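# Close the bag and leave it flat on table

## Task

Get the bag fully shut and resting flat on the tabletop, not leaning against either arm's base and with no part hanging past the table edge; then release it and move both grippers away, since it only counts if it stays closed and in place without the robot holding it.

## Robot and tools

Robot: two arms, left_arm and right_arm, each with six joints and a two-finger parallel gripper. Odd movements may occasionally tug something being held or nudge a loose item.

Frame: all reported gripper positions share one scene frame. Origin is on the tabletop midway between the arms, +z up, +x out over the table, and left_arm sits on the +y side. The words left and right are arm names only, not image sides. Positions are in metres, orientation is a wxyz quaternion; reported hand positions can be off, more so at long reach. The gripper's fingers extend along its own +z and close along its own y; the reported point lies between the pads, roughly 1 cm short of the tips.

Joint order (critical): in every row and every per-joint list, each arm goes wrist roll, elbow, waist, shoulder, wrist yaw, wrist pitch. Follow this order only. Stated ranges in radians: waist -2.618 to 3.054, shoulder 0.000 to 3.142, elbow 0.000 to 3.142, wrist pitch -1.571 to 1.571, wrist yaw -1.571 to 1.571, wrist roll -2.094 to 2.094. True ends may differ by up to 0.036 rad; targets beyond an end by more than that (and beyond the current angle) get the call refused, and otherwise are clipped, with a "joint sent to its limit" note. Friction can leave a joint up to about 0.031 rad short, and tiny changes may not move it at all.

A row is always 14 numbers in one flat list covering both arms: left_arm's six absolute joint angles (radians, order above) plus its grip value, then right_arm's six angles plus its grip value. Joint numbers are absolute target angles, not offsets. Grip value runs -1 (closed) to +1 (fully open); this is a target on the motor scale. Pads touch each other near -0.94, and each millimetre of object width adds about 0.0208. Going further below an object's width reading squeezes harder, up to roughly 50 to 62 N per pad (less on thin parts). Keep resending the closing number to keep holding.

Tools:
execute_actions(actions): a list of actions; each action is a list of up to 15 rows, one row per 1/30 s control step; fewer rows means the last row repeats to fill 15 steps. An empty list just reports state and images. Per step, each joint's target is capped to a lead over its measured angle (waist 0.202, shoulder 0.258, elbow 0.238, wrist pitch 0.573, wrist yaw and roll 0.522 rad), and the whole arm's targets are pulled back if they would shift the gripper over 70 mm. So large changes take several actions; unfinished motion may stall, so send the remainder. To hold a joint, resend its value from the "Joint targets" line.
move(target, speed, blocking): target is one 14-number row of absolute angles and grip values as above; every joint travels toward it with all paths equally far along, so grippers trace curves. speed is the top rate in rad/s of whichever joint has farthest to travel, 0.01 to 2, default 0.5; paths last 0.5 to 10 s. Moves do not avoid obstacles or the other arm. Grip values are applied at the start. blocking=false returns after 0.5 s while motion continues; then use wait or stop before any new actions or moves.
wait(seconds): 0 to 10; arms hold their last command, a running move carries on.
stop(): brakes a running move; needs braking room, more if fast.
zoom_image(camera, region): camera is cam_high, cam_low, cam_left_wrist or cam_right_wrist (each 896x504); region [x0, y0, x1, y1] in pixels from the top-left, at most 504 by 504.
finished_scene(scene): ends the current scene (give its number) after the last command is held; irreversible. Replying without a tool call also ends things.

Results: per-arm state line with position and quaternion; Joint positions and Joint velocities blocks per arm (six joints plus gripper opening in metres, 0.093 open to 0.000 closed, which reads below an object's true width when gripping); grip_measured on the -1..+1 scale (each gripper has a small fixed offset, up to about 0.02); Joint targets; step readings with HELD marks where a step was held back; "joint command not followed" when the clearance check altered targets. A move adds a "move:" line giving the ending (done, off_target, moving, held, fault), limits=held or limits=none, and each arm's joint farthest from target. After limits=held, the arm may then move far faster than the speed set. FAULT lines report arm stops.

Motor heat: holding loads warms motors; MOTOR HOT warns at 75 °C, 90 °C stops that arm for 10 s, 100 °C makes the arm go limp and fall.

Avoid: knocking or placing anything off the table (task fails), arms colliding or pressing on each other, fast contacts and targets set deep past a contact (harder hits and pushes), drops, slips and slams. Finish with the bag closed, flat, fully on the table, released and grippers moved clear.

Each tool is called after ">>>" by a JSON object that holds its "method" and its "body", one argument or row to a line.

## Session

>>> {"method": "execute_actions", "body": {
  "actions": []
}}

Scene clock: 0.00 s.
left_arm: end_effector_position=(+0.4744, +0.4301, +0.1656) grip_measured=+0.982 end_effector_quat_wxyz=(+0.394, +0.248, +0.748, +0.474) | right_arm: end_effector_position=(+0.0468, -0.0507, +0.2244) grip_measured=+0.996 end_effector_quat_wxyz=(+0.139, -0.490, +0.566, +0.649)
Joint names: [wrist roll, elbow, waist, shoulder, wrist yaw, wrist pitch]
Joint positions: left_arm=[ 1.126  1.007  0.204  1.848 -0.28   0.588  0.092] | right_arm=[ 0.349  0.565  0.675  1.161 -1.182  0.275  0.093]
Joint velocities: left_arm=[-0.007  0.002 -0.002 -0.007 -0.051 -0.022 -0.001] | right_arm=[ 0.022 -0.007 -0.002 -0.007 -0.007 -0.051 -0.001]
Joint targets: left_arm=[1.126 1.007 0.204 1.848 -0.280 0.588] | right_arm=[0.349 0.565 0.675 1.161 -1.182 0.275]

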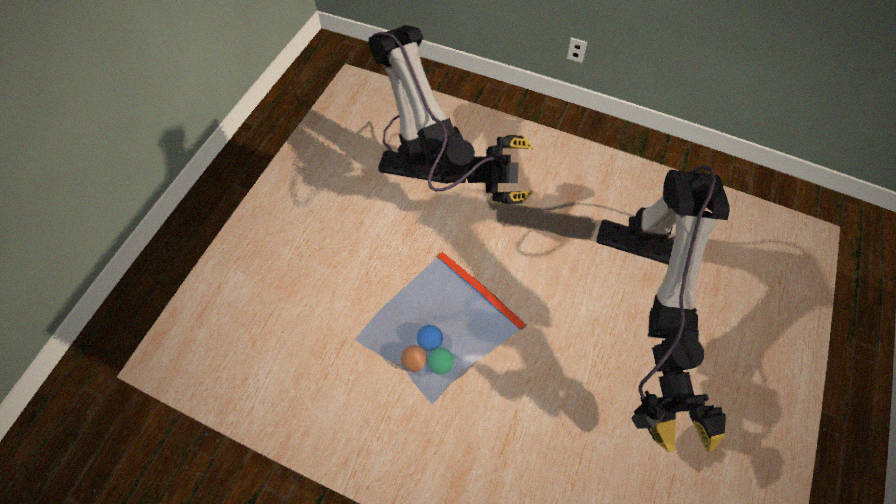

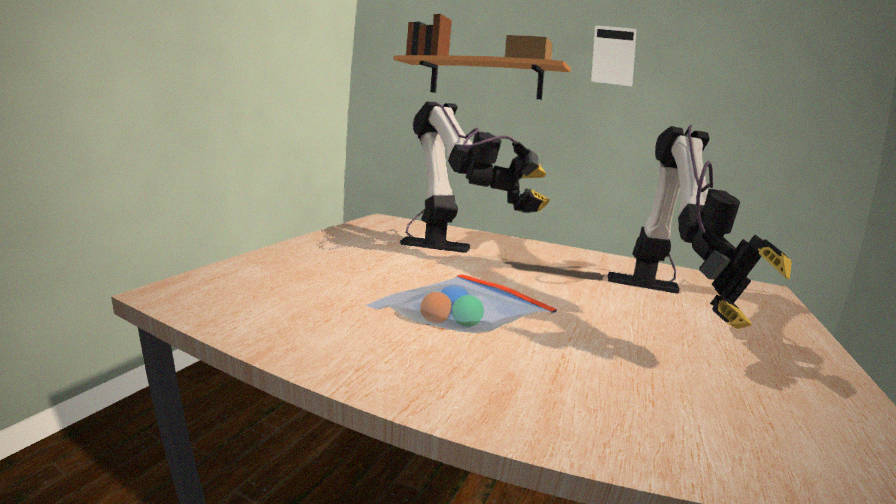

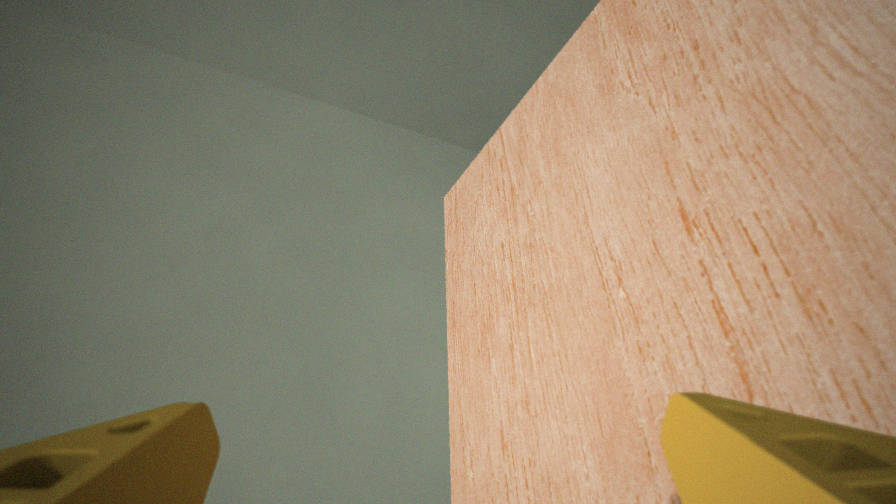

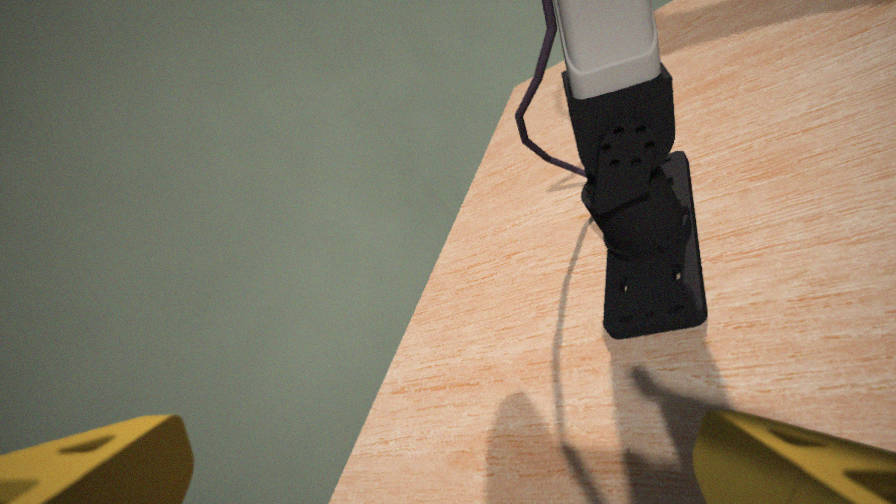

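>>> {"method": "zoom_image", "body": {
  "camera": "cam_high",
  "region": [400, 230, 560, 350]
}}

>>> {"method": "zoom_image", "body": {
  "camera": "cam_low",
  "region": [420, 255, 580, 345]
}}

Region (400, 230, 560, 350) of cam_high's 896x504 image, scaled by 3.150, with more detail than that image has; it fills the top 378 rows of this view, and the rest is white.

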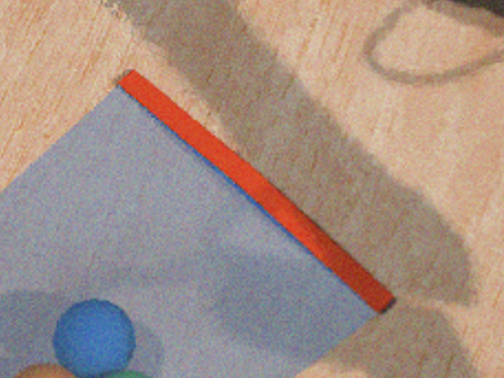

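Region (420, 255, 580, 345) of cam_low's 896x504 image, scaled by 3.150, with more detail than that image has; it fills the top 284 rows of this view, and the rest is white.

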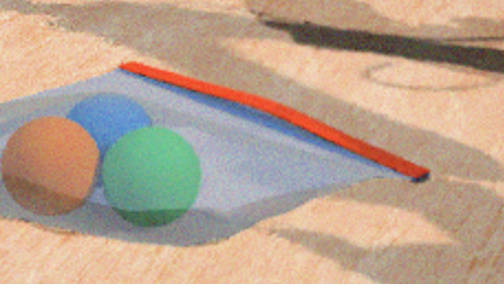

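>>> {"method": "move", "body": {
  "target": [0,1.2,-0.45,1.6,0,-1.17,-1,0,1.0,0.75,1.5,0,-1.07,-1],
  "speed": 1
}}

Scene clock: 10.07 s.
left_arm: end_effector_position=(+0.2338, +0.1447, +0.0884) grip_measured=-1.000 end_effector_quat_wxyz=(-0.005, +0.191, +0.982, +0.006) | right_arm: end_effector_position=(+0.1280, -0.1694, +0.0699) grip_measured=-0.996 end_effector_quat_wxyz=(+0.006, -0.449, +0.894, +0.008)
Joint names: [wrist roll, elbow, waist, shoulder, wrist yaw, wrist pitch]
Joint positions: left_arm=[ 0.007  1.186 -0.443  1.612 -0.009 -1.158  0.   ] | right_arm=[ 0.008  0.98   0.741  1.477 -0.009 -1.055  0.   ]
Joint velocities: left_arm=[ 0.051 -0.007 -0.007 -0.007  0.007 -0.051  0.   ] | right_arm=[ 0.066 -0.022 -0.002 -0.012  0.037  0.051  0.   ]
Joint targets: left_arm=[-0.000 1.200 -0.450 1.600 -0.000 -1.170] | right_arm=[-0.000 1.000 0.750 1.500 0.000 -1.070]
move: off_target (right_arm); limits=none; left_arm: farthest joint: the elbow, 0.014 radians from its target (0.193 radians at the start); right_arm: farthest joint: the shoulder, 0.023 radians from its target (0.339 radians at the start)

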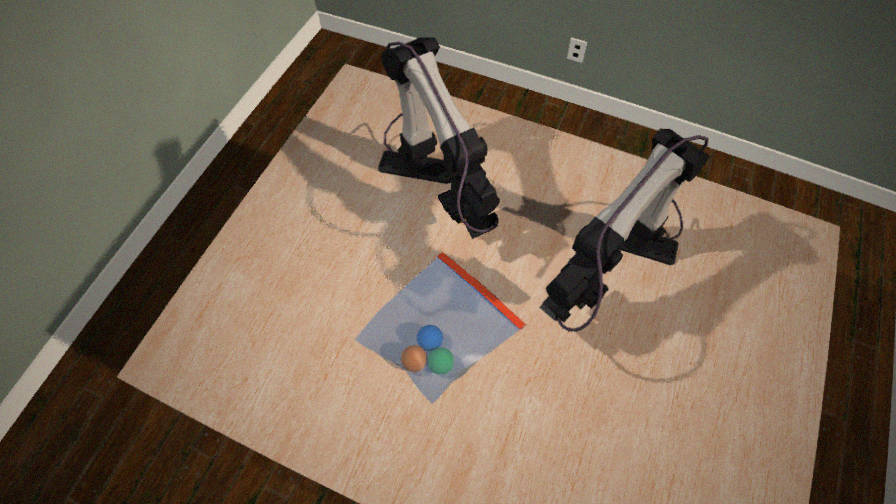

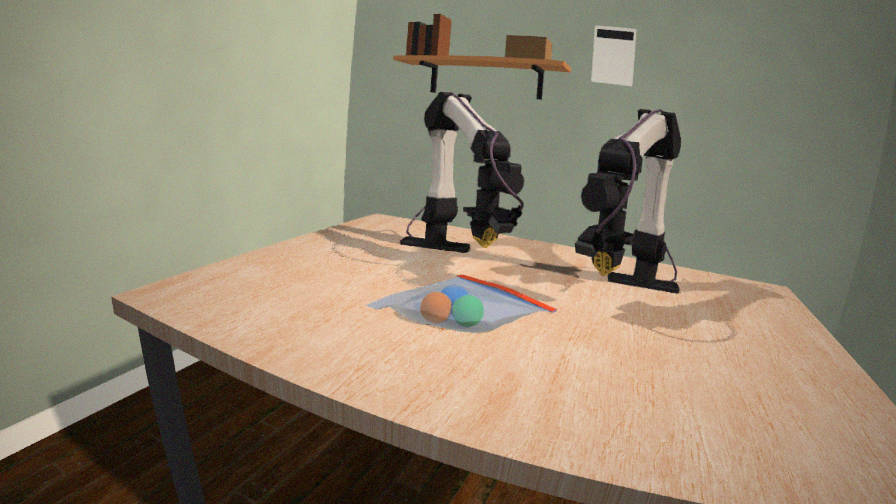

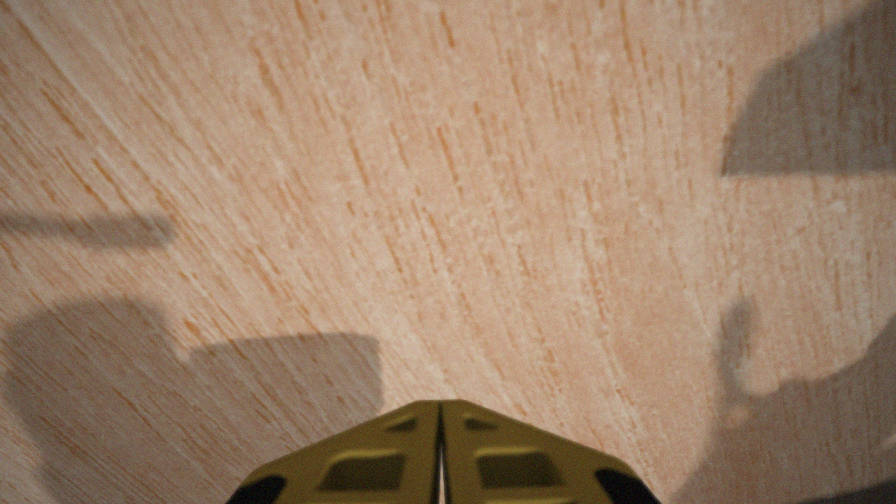

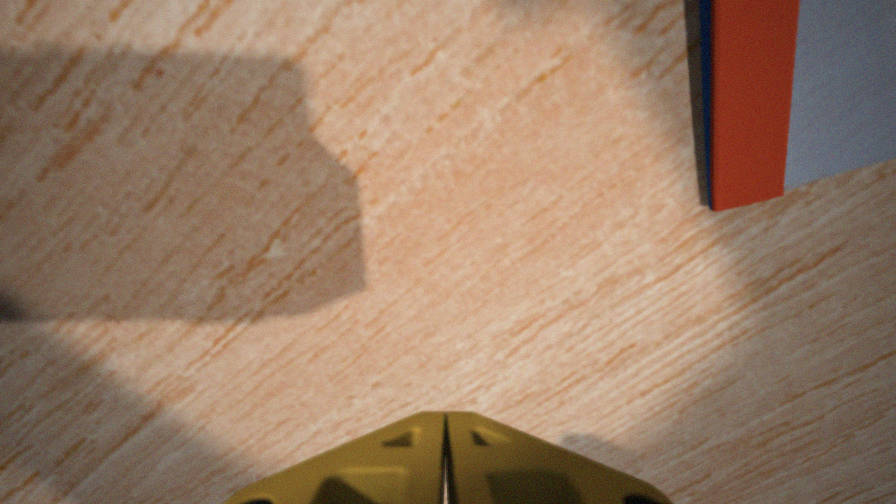

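>>> {"method": "move", "body": {
  "target": [1.5,1.57,-0.545,2.05,0,-1.08,-1,-0.45,1.17,0.51,1.768,0,-0.966,-1],
  "speed": 1
}}

Scene clock: 20.60 s.
left_arm: end_effector_position=(+0.3208, +0.0711, +0.0510) grip_measured=-1.000 end_effector_quat_wxyz=(+0.005, +0.832, +0.555, +0.007) | right_arm: end_effector_position=(+0.2111, -0.1689, +0.0432) grip_measured=-0.996 end_effector_quat_wxyz=(-0.005, -0.547, +0.837, +0.003)
Joint names: [wrist roll, elbow, waist, shoulder, wrist yaw, wrist pitch]
Joint positions: left_arm=[ 1.493  1.555 -0.537  2.025 -0.008 -1.086  0.   ] | right_arm=[-0.442  1.151  0.518  1.747 -0.007 -0.984  0.   ]
Joint velocities: left_arm=[-0.037  0.002 -0.002  0.002 -0.007 -0.037  0.   ] | right_arm=[-0.007 -0.002  0.002 -0.007  0.037 -0.007  0.   ]
Joint targets: left_arm=[1.500 1.570 -0.545 2.050 0.000 -1.080] | right_arm=[-0.450 1.170 0.510 1.768 -0.000 -0.966]
move: off_target (left_arm, right_arm); limits=none; left_arm: farthest joint: the shoulder, 0.025 radians from its target (0.438 radians at the start); right_arm: farthest joint: the shoulder, 0.021 radians from its target (0.291 radians at the start)

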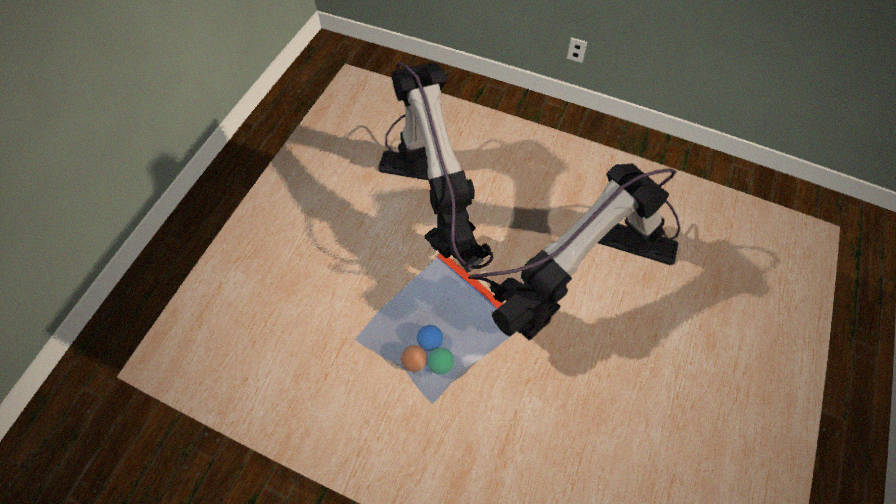

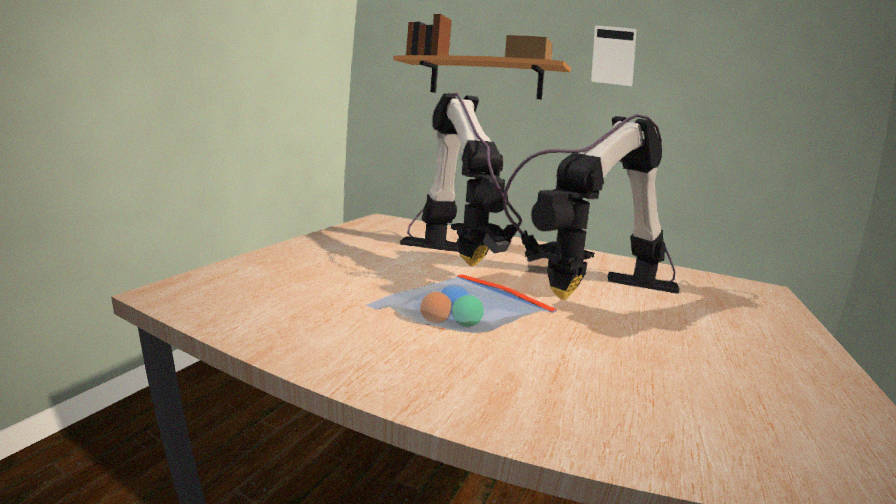

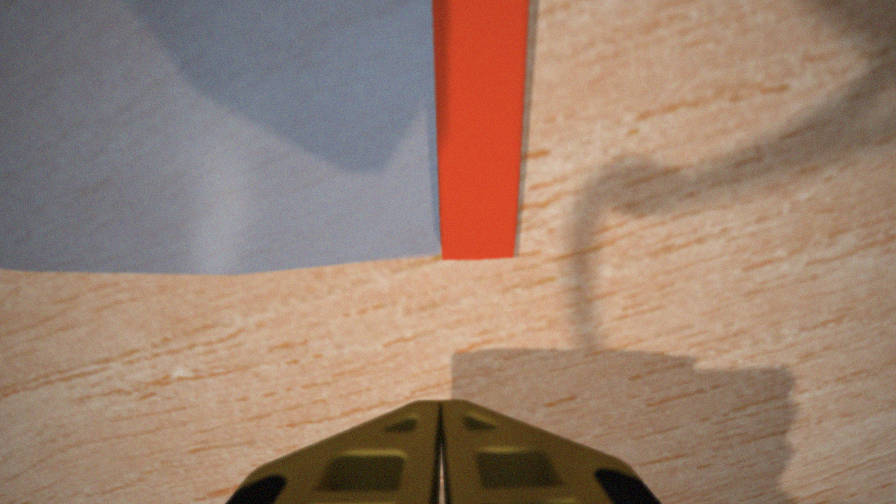

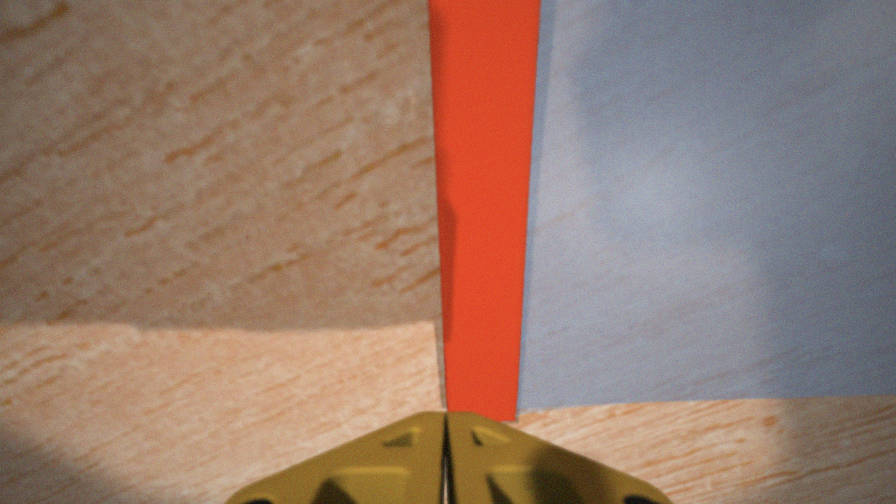

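>>> {"method": "move", "body": {
  "target": [1.45,1.44,-0.572,2.06,0,-0.96,-1,-0.52,1.05,0.464,1.775,0,-0.85,-1],
  "speed": 0.3
}}

Scene clock: 28.53 s.
left_arm: end_effector_position=(+0.3150, +0.0619, +0.0247) grip_measured=-1.000 end_effector_quat_wxyz=(+0.012, +0.829, +0.559, +0.010) | right_arm: end_effector_position=(+0.2199, -0.1798, +0.0240) grip_measured=-0.996 end_effector_quat_wxyz=(+0.011, -0.557, +0.830, +0.004)
Joint names: [wrist roll, elbow, waist, shoulder, wrist yaw, wrist pitch]
Joint positions: left_arm=[ 1.457  1.463 -0.564  2.036 -0.007 -0.967  0.   ] | right_arm=[-0.511  1.068  0.472  1.747 -0.006 -0.869  0.   ]
Joint velocities: left_arm=[ 0.007  0.012  0.002 -0.002  0.007  0.022  0.   ] | right_arm=[ 0.007 -0.037 -0.007 -0.007  0.037 -0.081  0.   ]
Joint targets: left_arm=[1.450 1.440 -0.572 2.060 0.000 -0.960] | right_arm=[-0.520 1.050 0.464 1.775 0.000 -0.850]
move: off_target (left_arm, right_arm); limits=none; left_arm: farthest joint: the shoulder, 0.024 radians from its target (0.035 radians at the start); right_arm: farthest joint: the shoulder, 0.028 radians from its target (0.028 radians at the start)

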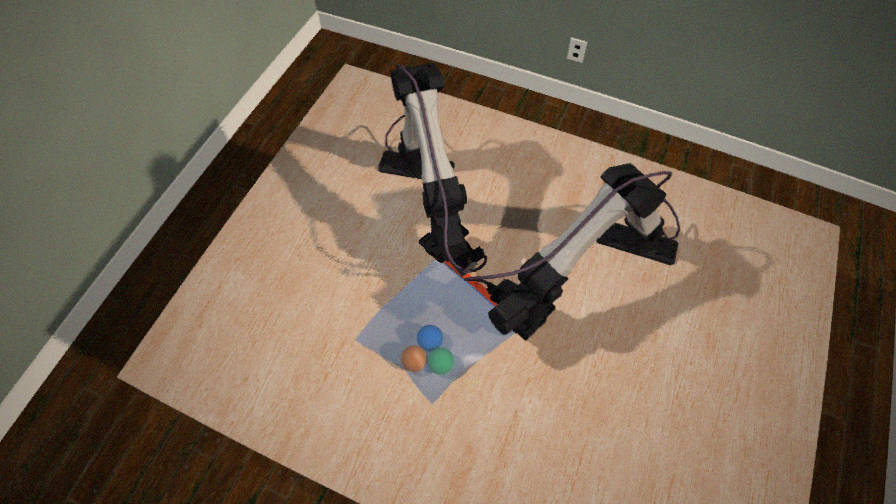

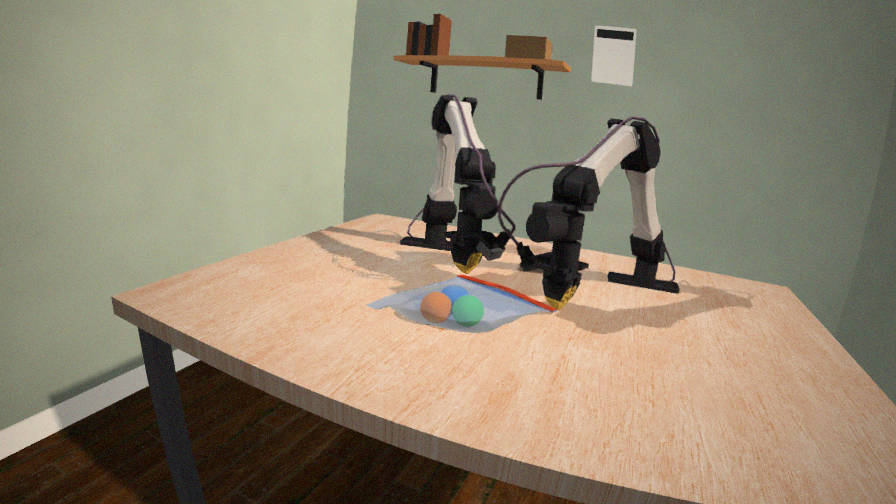

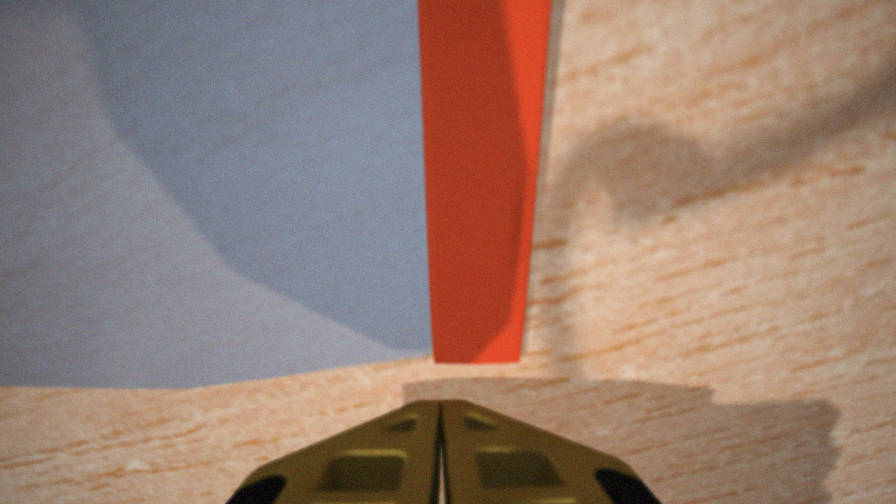

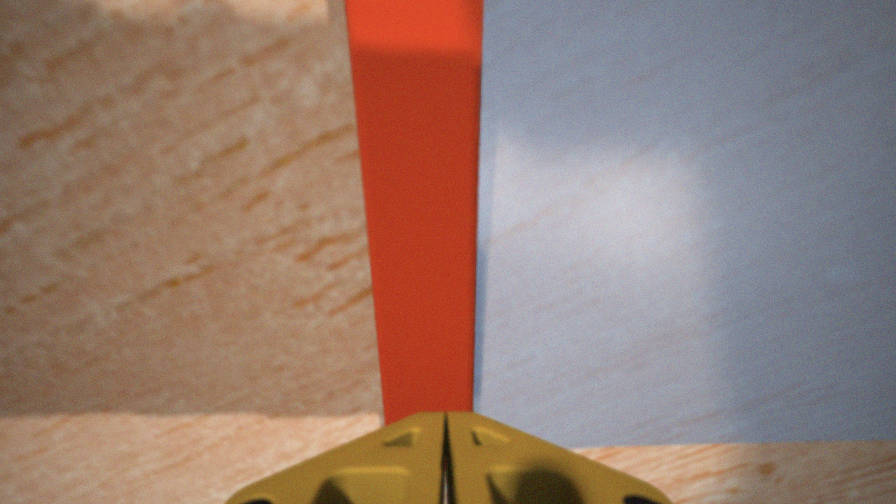

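>>> {"method": "execute_actions", "body": {
  "actions": [
    [[1.42,1.428,-0.612,2.06,0,-0.975,-1,-0.52,1.04,0.49,1.79,0,-0.85,-1]],
    [[1.42,1.41,-0.612,2.09,0,-0.975,-1,-0.52,1.02,0.49,1.81,0,-0.85,-1],[1.42,1.41,-0.612,2.09,0,-0.975,-1,-0.52,1.02,0.49,1.81,0,-0.85,-1],[1.42,1.41,-0.612,2.09,0,-0.975,-1,-0.52,1.02,0.49,1.81,0,-0.85,-1],[1.42,1.41,-0.612,2.09,0,-0.975,-1,-0.52,1.02,0.49,1.81,0,-0.85,-1],[1.42,1.41,-0.612,2.09,0,-0.975,-1,-0.52,1.02,0.49,1.81,0,-0.85,-1],[1.42,1.38,-0.612,2.15,0,-0.975,-1,-0.52,0.99,0.49,1.86,0,-0.85,-1]],
    [[1.42,1.38,-0.612,2.15,0,-0.975,-1,-0.52,0.99,0.49,1.86,0,-0.85,-1]]
  ]
}}

Scene clock: 37.07 s.
left_arm: end_effector_position=(+0.2995, +0.0500, +0.0139) grip_measured=-1.000 end_effector_quat_wxyz=(-0.003, +0.834, +0.552, +0.001) | right_arm: end_effector_position=(+0.2122, -0.1822, +0.0104) grip_measured=-0.996 end_effector_quat_wxyz=(-0.010, -0.562, +0.827, +0.002)
Joint names: [wrist roll, elbow, waist, shoulder, wrist yaw, wrist pitch]
Joint positions: left_arm=[ 1.426  1.444 -0.611  2.054 -0.004 -0.966  0.   ] | right_arm=[-0.512  1.049  0.482  1.78  -0.005 -0.858  0.   ]
Joint velocities: left_arm=[-0.066 -0.012  0.002 -0.002  0.007 -0.11   0.   ] | right_arm=[-0.066  0.002 -0.007 -0.012 -0.066 -0.037  0.   ]
Joint targets: left_arm=[1.420 1.380 -0.612 2.150 -0.000 -0.975] | right_arm=[-0.520 0.990 0.490 1.860 0.000 -0.850]
Step readings (joint positions; steps 1 to 15: 1st action; 16 to 30: 2nd action; 31 to 45: 3rd action):
0: left_arm=[1.457 1.463 -0.564 2.036 -0.007 -0.967] | right_arm=[-0.512 1.068 0.472 1.747 -0.006 -0.868]
1: left_arm=[1.452 1.462 -0.568 2.036 -0.007 -0.967] | right_arm=[-0.512 1.068 0.473 1.748 -0.006 -0.868]
2: left_arm=[1.446 1.460 -0.575 2.036 -0.007 -0.967] | right_arm=[-0.512 1.068 0.475 1.752 -0.005 -0.867]
4: left_arm=[1.439 1.455 -0.595 2.036 -0.007 -0.967] | right_arm=[-0.512 1.066 0.480 1.763 -0.005 -0.866]
8: left_arm=[1.432 1.452 -0.611 2.036 -0.004 -0.967] | right_arm=[-0.512 1.057 0.482 1.770 -0.005 -0.864]
15: left_arm=[1.428 1.452 -0.611 2.036 -0.004 -0.967] | right_arm=[-0.512 1.057 0.482 1.770 -0.005 -0.864]
16: left_arm=[1.427 1.451 -0.611 2.038 -0.004 -0.967] | right_arm=[-0.512 1.056 0.482 1.771 -0.005 -0.863]
17: left_arm=[1.427 1.449 -0.611 2.042 -0.004 -0.967] | right_arm=[-0.512 1.052 0.482 1.773 -0.005 -0.861]
19: left_arm=[1.427 1.445 -0.611 2.050 -0.004 -0.967] | right_arm=[-0.512 1.050 0.482 1.776 -0.005 -0.859]
23: left_arm=[1.426 1.444 -0.611 2.054 -0.004 -0.966] | right_arm=[-0.512 1.049 0.482 1.780 -0.005 -0.858]
30: left_arm=[1.426 1.444 -0.611 2.054 -0.004 -0.966] | right_arm=[-0.512 1.049 0.482 1.780 -0.005 -0.858]
31: left_arm=[1.426 1.444 -0.611 2.054 -0.004 -0.966] | right_arm=[-0.512 1.049 0.482 1.780 -0.005 -0.858]
32: left_arm=[1.426 1.444 -0.611 2.054 -0.004 -0.966] | right_arm=[-0.512 1.049 0.482 1.780 -0.005 -0.858]
34: left_arm=[1.426 1.444 -0.611 2.054 -0.004 -0.966] | right_arm=[-0.512 1.049 0.482 1.780 -0.005 -0.858]
38: left_arm=[1.426 1.444 -0.611 2.054 -0.004 -0.966] | right_arm=[-0.512 1.049 0.482 1.780 -0.005 -0.858]
45: Joint positions above

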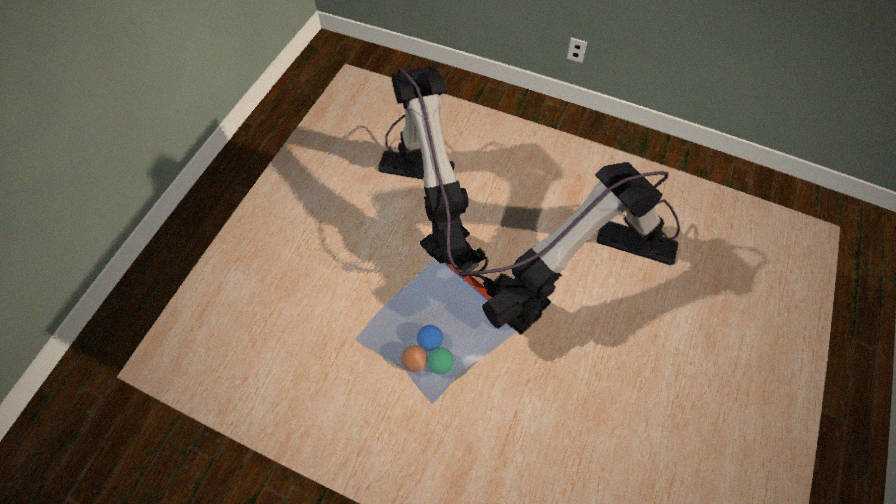

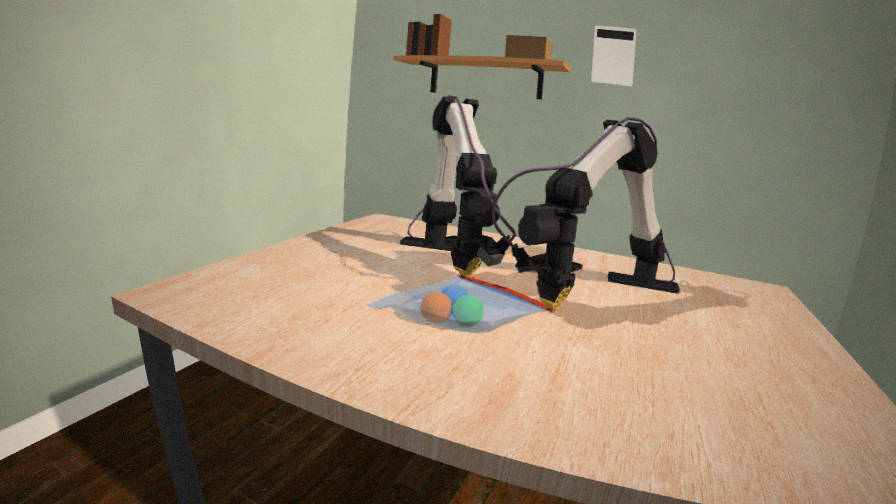

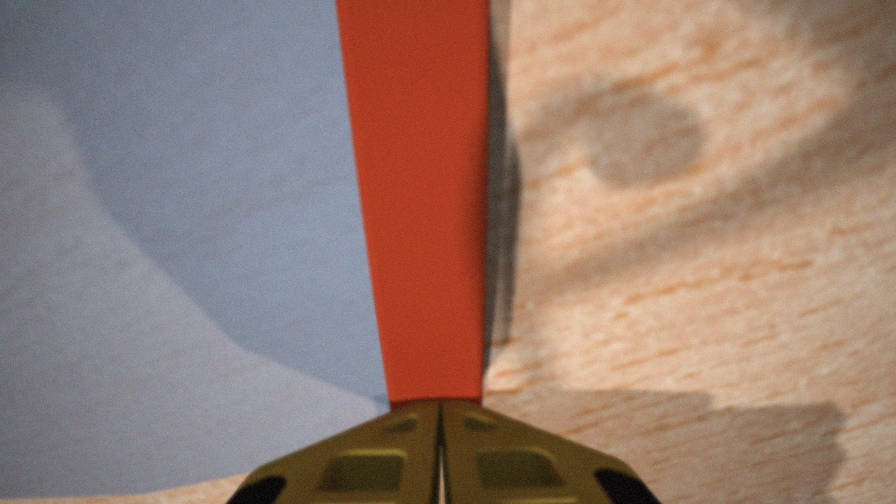

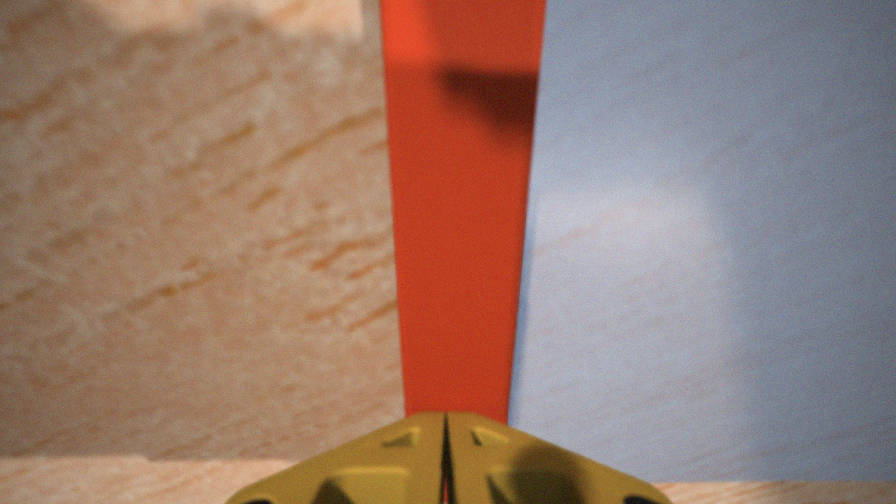

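>>> {"method": "execute_actions", "body": {
  "actions": [
    [[1.36,1.487,-0.66,2.0,0,-0.975,-1,-0.52,1.07,0.49,1.65,0,-0.85,-1]],
    [[1.36,1.487,-0.66,2.11,0,-0.975,-1,-0.52,1.07,0.3,1.5,0,-0.85,-1]],
    [[1.36,1.40,-0.66,2.18,0,-0.975,-1,-0.52,1.07,0.0,1.4,0,-0.85,-1]],
    [[1.32,1.507,-0.70,2.01,0,-0.985,-1,-0.52,1.07,-0.3,1.4,0,-0.85,-1]],
    [[1.32,1.507,-0.70,2.12,0,-0.985,-1,-0.52,1.07,-0.3,1.4,0,-0.85,-1]],
    [[1.32,1.42,-0.70,2.19,0,-0.985,-1,-0.52,1.07,-0.3,1.4,0,-0.85,-1]],
    [[1.28,1.53,-0.738,2.025,0,-0.99,-1,-0.52,1.07,-0.3,1.4,0,-0.85,-1]],
    [[1.28,1.53,-0.738,2.135,0,-0.99,-1,-0.52,1.07,-0.3,1.4,0,-0.85,-1]],
    [[1.28,1.44,-0.738,2.205,0,-0.99,-1,-0.52,1.07,-0.3,1.4,0,-0.85,-1]],
    [[1.24,1.553,-0.775,2.04,0,-1,-1,-0.52,1.07,-0.3,1.4,0,-0.85,-1]],
    [[1.24,1.553,-0.775,2.15,0,-1,-1,-0.52,1.07,-0.3,1.4,0,-0.85,-1]],
    [[1.24,1.465,-0.775,2.22,0,-1,-1,-0.52,1.07,-0.3,1.4,0,-0.85,-1]]
  ]
}}

>>> {"method": "zoom_image", "body": {
  "camera": "cam_low",
  "region": [440, 255, 580, 325]
}}

Scene clock: 52.53 s.
left_arm: end_effector_position=(+0.2812, -0.0144, +0.0107) grip_measured=-1.000 end_effector_quat_wxyz=(+0.003, +0.829, +0.560, +0.002) | right_arm: end_effector_position=(+0.3015, -0.4036, +0.1220) grip_measured=-0.996 end_effector_quat_wxyz=(+0.177, -0.199, +0.962, -0.063)
Joint names: [wrist roll, elbow, waist, shoulder, wrist yaw, wrist pitch]
Joint positions: left_arm=[ 1.246  1.552 -0.772  2.132 -0.003 -0.985  0.   ] | right_arm=[-0.519  1.065 -0.308  1.412  0.01  -0.846  0.   ]
Joint velocities: left_arm=[-0.051  0.007 -0.022 -0.012 -0.037 -0.066  0.   ] | right_arm=[ 0.007 -0.012 -0.007 -0.002  0.037  0.022  0.   ]
Joint targets: left_arm=[1.240 1.465 -0.775 2.220 0.000 -1.000] | right_arm=[-0.520 1.070 -0.300 1.400 0.000 -0.850]
Step readings (joint positions; steps 1 to 15: 1st action; 16 to 30: 2nd action; 31 to 45: 3rd action; 46 to 60: 4th action; 61 to 75: 5th action; 76 to 90: 6th action; 91 to 105: 7th action; 106 to 120: 8th action; 121 to 135: 9th action; 136 to 150: 10th action; 151 to 165: 11th action; 166 to 180: 12th action):
0: left_arm=[1.426 1.444 -0.611 2.054 -0.004 -0.966] | right_arm=[-0.512 1.049 0.482 1.780 -0.005 -0.858]
1: left_arm=[1.417 1.451 -0.614 2.045 -0.005 -0.969] | right_arm=[-0.512 1.051 0.482 1.764 -0.005 -0.858]
2: left_arm=[1.407 1.456 -0.621 2.038 -0.005 -0.970] | right_arm=[-0.512 1.051 0.482 1.742 -0.005 -0.863]
4: left_arm=[1.392 1.467 -0.642 2.019 -0.005 -0.970] | right_arm=[-0.512 1.052 0.482 1.688 -0.005 -0.861]
8: left_arm=[1.377 1.480 -0.659 2.001 -0.003 -0.970] | right_arm=[-0.512 1.062 0.482 1.654 -0.005 -0.857]
15: left_arm=[1.368 1.480 -0.659 2.001 -0.003 -0.970] | right_arm=[-0.512 1.062 0.482 1.654 -0.005 -0.857]
16: left_arm=[1.368 1.483 -0.659 2.008 -0.003 -0.972] | right_arm=[-0.514 1.061 0.463 1.642 -0.015 -0.856]
17: left_arm=[1.368 1.488 -0.659 2.023 -0.003 -0.970] | right_arm=[-0.515 1.059 0.420 1.616 -0.020 -0.859]
19: left_arm=[1.367 1.489 -0.659 2.061 -0.003 -0.967] | right_arm=[-0.515 1.059 0.326 1.550 -0.009 -0.853]
23: left_arm=[1.366 1.498 -0.659 2.080 -0.004 -0.964] | right_arm=[-0.515 1.065 0.291 1.500 0.005 -0.852]
30: left_arm=[1.366 1.498 -0.659 2.081 -0.004 -0.965] | right_arm=[-0.515 1.065 0.292 1.500 0.005 -0.852]
31: left_arm=[1.366 1.491 -0.659 2.085 -0.004 -0.960] | right_arm=[-0.517 1.065 0.268 1.493 -0.010 -0.853]
32: left_arm=[1.366 1.484 -0.659 2.088 -0.004 -0.954] | right_arm=[-0.517 1.065 0.215 1.480 -0.018 -0.855]
34: left_arm=[1.365 1.483 -0.659 2.088 -0.004 -0.950] | right_arm=[-0.517 1.065 0.077 1.442 -0.011 -0.849]
38: left_arm=[1.365 1.483 -0.659 2.088 -0.004 -0.950] | right_arm=[-0.517 1.065 -0.012 1.412 0.011 -0.847]
45: left_arm=[1.365 1.483 -0.659 2.088 -0.004 -0.950] | right_arm=[-0.517 1.065 -0.008 1.412 0.009 -0.847]
46: left_arm=[1.359 1.486 -0.662 2.075 -0.005 -0.951] | right_arm=[-0.519 1.065 -0.033 1.412 -0.007 -0.847]
47: left_arm=[1.352 1.486 -0.667 2.064 -0.005 -0.957] | right_arm=[-0.519 1.065 -0.088 1.412 -0.015 -0.847]
49: left_arm=[1.343 1.488 -0.684 2.033 -0.005 -0.965] | right_arm=[-0.519 1.065 -0.226 1.412 -0.009 -0.846]
53: left_arm=[1.333 1.501 -0.698 2.008 -0.003 -0.968] | right_arm=[-0.519 1.065 -0.311 1.412 0.011 -0.846]
60: left_arm=[1.328 1.501 -0.698 2.008 -0.003 -0.973] | right_arm=[-0.519 1.065 -0.308 1.412 0.010 -0.846]
61: left_arm=[1.328 1.504 -0.698 2.016 -0.003 -0.975] | right_arm=[-0.519 1.065 -0.308 1.412 0.010 -0.846]
62: left_arm=[1.327 1.510 -0.698 2.031 -0.003 -0.974] | right_arm=[-0.519 1.065 -0.308 1.412 0.010 -0.846]
64: left_arm=[1.327 1.511 -0.698 2.070 -0.003 -0.973] | right_arm=[-0.519 1.065 -0.308 1.412 0.010 -0.846]
68: left_arm=[1.326 1.514 -0.698 2.098 -0.003 -0.975] | right_arm=[-0.519 1.065 -0.308 1.412 0.010 -0.846]
75: left_arm=[1.326 1.514 -0.698 2.098 -0.003 -0.975] | right_arm=[-0.519 1.065 -0.308 1.412 0.010 -0.846]
76: left_arm=[1.326 1.507 -0.698 2.102 -0.003 -0.970] | right_arm=[-0.519 1.065 -0.308 1.412 0.010 -0.846]
77: left_arm=[1.326 1.505 -0.698 2.102 -0.003 -0.968] | right_arm=[-0.519 1.065 -0.308 1.412 0.010 -0.846]
79: left_arm=[1.326 1.505 -0.698 2.102 -0.003 -0.968] | right_arm=[-0.519 1.065 -0.308 1.412 0.010 -0.846]
83: left_arm=[1.326 1.505 -0.698 2.102 -0.003 -0.968] | right_arm=[-0.519 1.065 -0.308 1.412 0.010 -0.846]
90: left_arm=[1.326 1.505 -0.698 2.102 -0.003 -0.968] | right_arm=[-0.519 1.065 -0.308 1.412 0.010 -0.846]
91: left_arm=[1.320 1.509 -0.701 2.090 -0.004 -0.969] | right_arm=[-0.519 1.065 -0.308 1.412 0.010 -0.846]
92: left_arm=[1.313 1.509 -0.706 2.079 -0.004 -0.973] | right_arm=[-0.519 1.065 -0.308 1.412 0.010 -0.846]
94: left_arm=[1.303 1.510 -0.721 2.049 -0.004 -0.977] | right_arm=[-0.519 1.065 -0.308 1.412 0.010 -0.846]
98: left_arm=[1.293 1.525 -0.735 2.023 -0.003 -0.978] | right_arm=[-0.519 1.065 -0.308 1.412 0.010 -0.846]
105: left_arm=[1.288 1.525 -0.735 2.022 -0.003 -0.980] | right_arm=[-0.519 1.065 -0.308 1.412 0.010 -0.846]
106: left_arm=[1.288 1.527 -0.735 2.031 -0.003 -0.982] | right_arm=[-0.519 1.065 -0.308 1.412 0.010 -0.846]
107: left_arm=[1.287 1.533 -0.735 2.046 -0.003 -0.981] | right_arm=[-0.519 1.065 -0.308 1.412 0.010 -0.846]
109: left_arm=[1.287 1.534 -0.735 2.084 -0.003 -0.979] | right_arm=[-0.519 1.065 -0.308 1.412 0.010 -0.846]
113: left_arm=[1.286 1.538 -0.735 2.113 -0.003 -0.981] | right_arm=[-0.519 1.065 -0.308 1.412 0.010 -0.846]
120: left_arm=[1.286 1.538 -0.735 2.114 -0.003 -0.982] | right_arm=[-0.519 1.065 -0.308 1.412 0.010 -0.846]
121: left_arm=[1.286 1.530 -0.735 2.117 -0.003 -0.977] | right_arm=[-0.519 1.065 -0.308 1.412 0.010 -0.846]
122: left_arm=[1.286 1.529 -0.735 2.117 -0.003 -0.975] | right_arm=[-0.519 1.065 -0.308 1.412 0.010 -0.846]
124: left_arm=[1.286 1.529 -0.735 2.117 -0.003 -0.975] | right_arm=[-0.519 1.065 -0.308 1.412 0.010 -0.846]
128: left_arm=[1.286 1.529 -0.735 2.117 -0.003 -0.975] | right_arm=[-0.519 1.065 -0.308 1.412 0.010 -0.846]
135: left_arm=[1.286 1.529 -0.735 2.117 -0.003 -0.975] | right_arm=[-0.519 1.065 -0.308 1.412 0.010 -0.846]
136: left_arm=[1.280 1.532 -0.738 2.104 -0.004 -0.976] | right_arm=[-0.519 1.065 -0.308 1.412 0.010 -0.846]
137: left_arm=[1.273 1.532 -0.743 2.094 -0.004 -0.981] | right_arm=[-0.519 1.065 -0.308 1.412 0.010 -0.846]
139: left_arm=[1.263 1.534 -0.758 2.064 -0.004 -0.985] | right_arm=[-0.519 1.065 -0.308 1.412 0.010 -0.846]
143: left_arm=[1.253 1.547 -0.772 2.037 -0.003 -0.987] | right_arm=[-0.519 1.065 -0.308 1.412 0.010 -0.846]
150: left_arm=[1.248 1.548 -0.772 2.037 -0.003 -0.989] | right_arm=[-0.519 1.065 -0.308 1.412 0.010 -0.846]
151: left_arm=[1.247 1.550 -0.772 2.045 -0.003 -0.991] | right_arm=[-0.519 1.065 -0.308 1.412 0.010 -0.846]
152: left_arm=[1.247 1.556 -0.772 2.060 -0.003 -0.990] | right_arm=[-0.519 1.065 -0.308 1.412 0.010 -0.846]
154: left_arm=[1.247 1.557 -0.772 2.098 -0.003 -0.988] | right_arm=[-0.519 1.065 -0.308 1.412 0.010 -0.846]
158: left_arm=[1.246 1.561 -0.772 2.127 -0.003 -0.991] | right_arm=[-0.519 1.065 -0.308 1.412 0.010 -0.846]
165: left_arm=[1.246 1.561 -0.772 2.128 -0.003 -0.991] | right_arm=[-0.519 1.065 -0.308 1.412 0.010 -0.846]
166: left_arm=[1.246 1.554 -0.772 2.132 -0.003 -0.987] | right_arm=[-0.519 1.065 -0.308 1.412 0.010 -0.846]
167: left_arm=[1.246 1.552 -0.772 2.132 -0.003 -0.985] | right_arm=[-0.519 1.065 -0.308 1.412 0.010 -0.846]
169: left_arm=[1.246 1.552 -0.772 2.132 -0.003 -0.985] | right_arm=[-0.519 1.065 -0.308 1.412 0.010 -0.846]
173: left_arm=[1.246 1.552 -0.772 2.132 -0.003 -0.985] | right_arm=[-0.519 1.065 -0.308 1.412 0.010 -0.846]
180: Joint positions above

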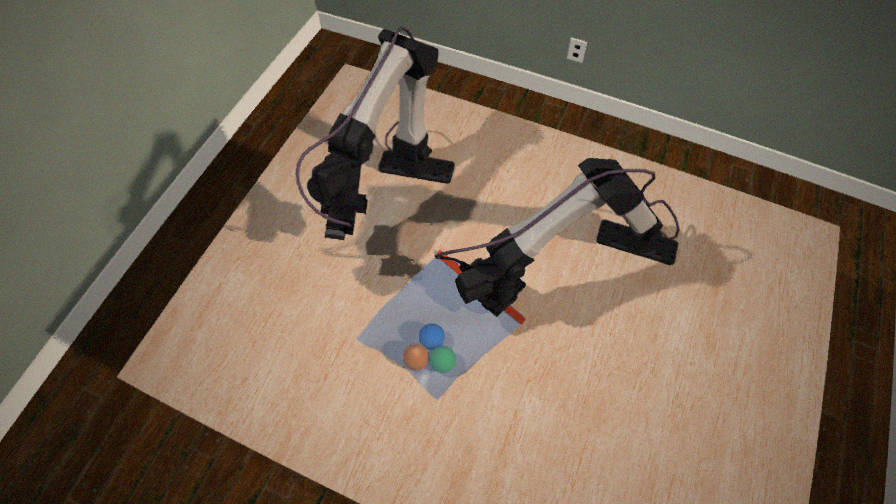

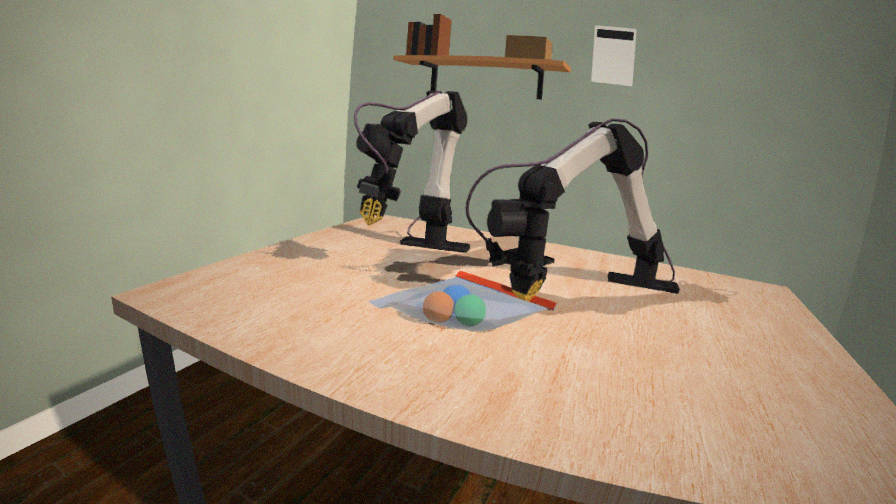

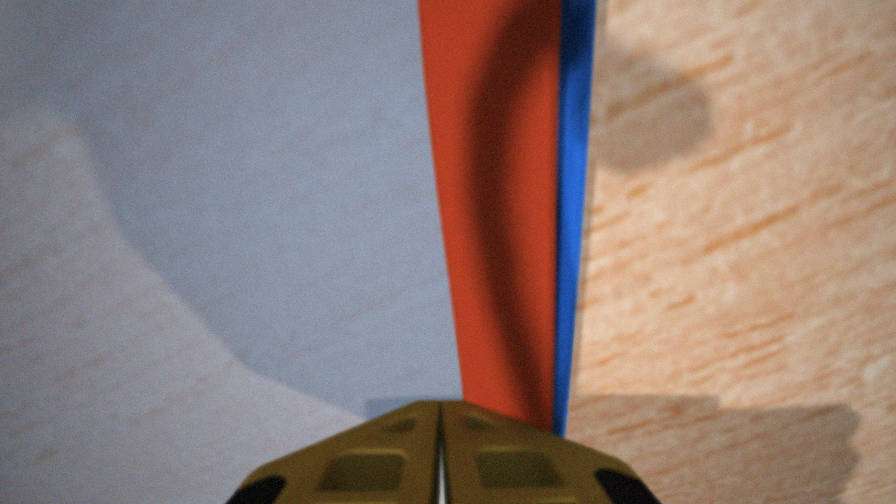

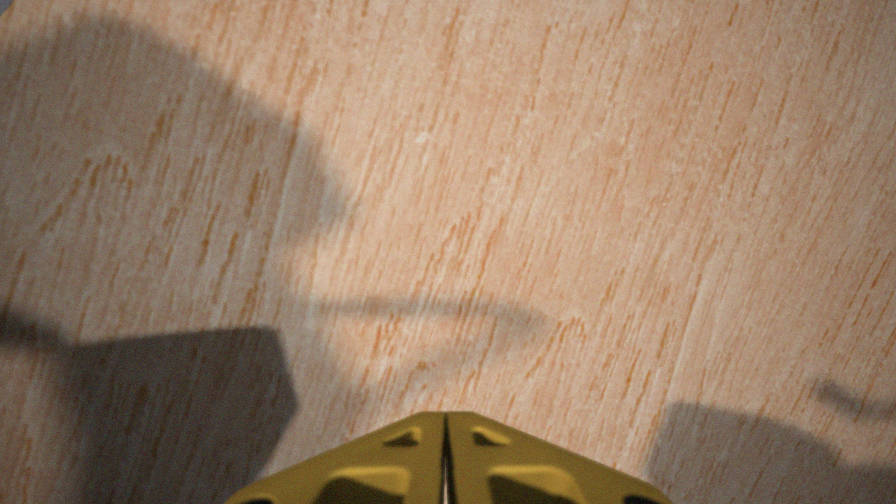

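Region (440, 255, 580, 325) of cam_low's 896x504 image, scaled by 3.600, with more detail than that image has.

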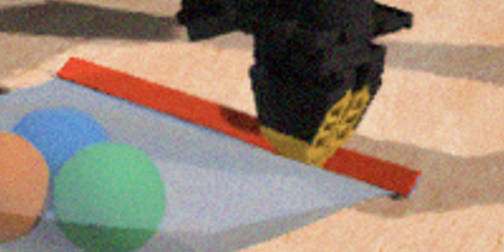

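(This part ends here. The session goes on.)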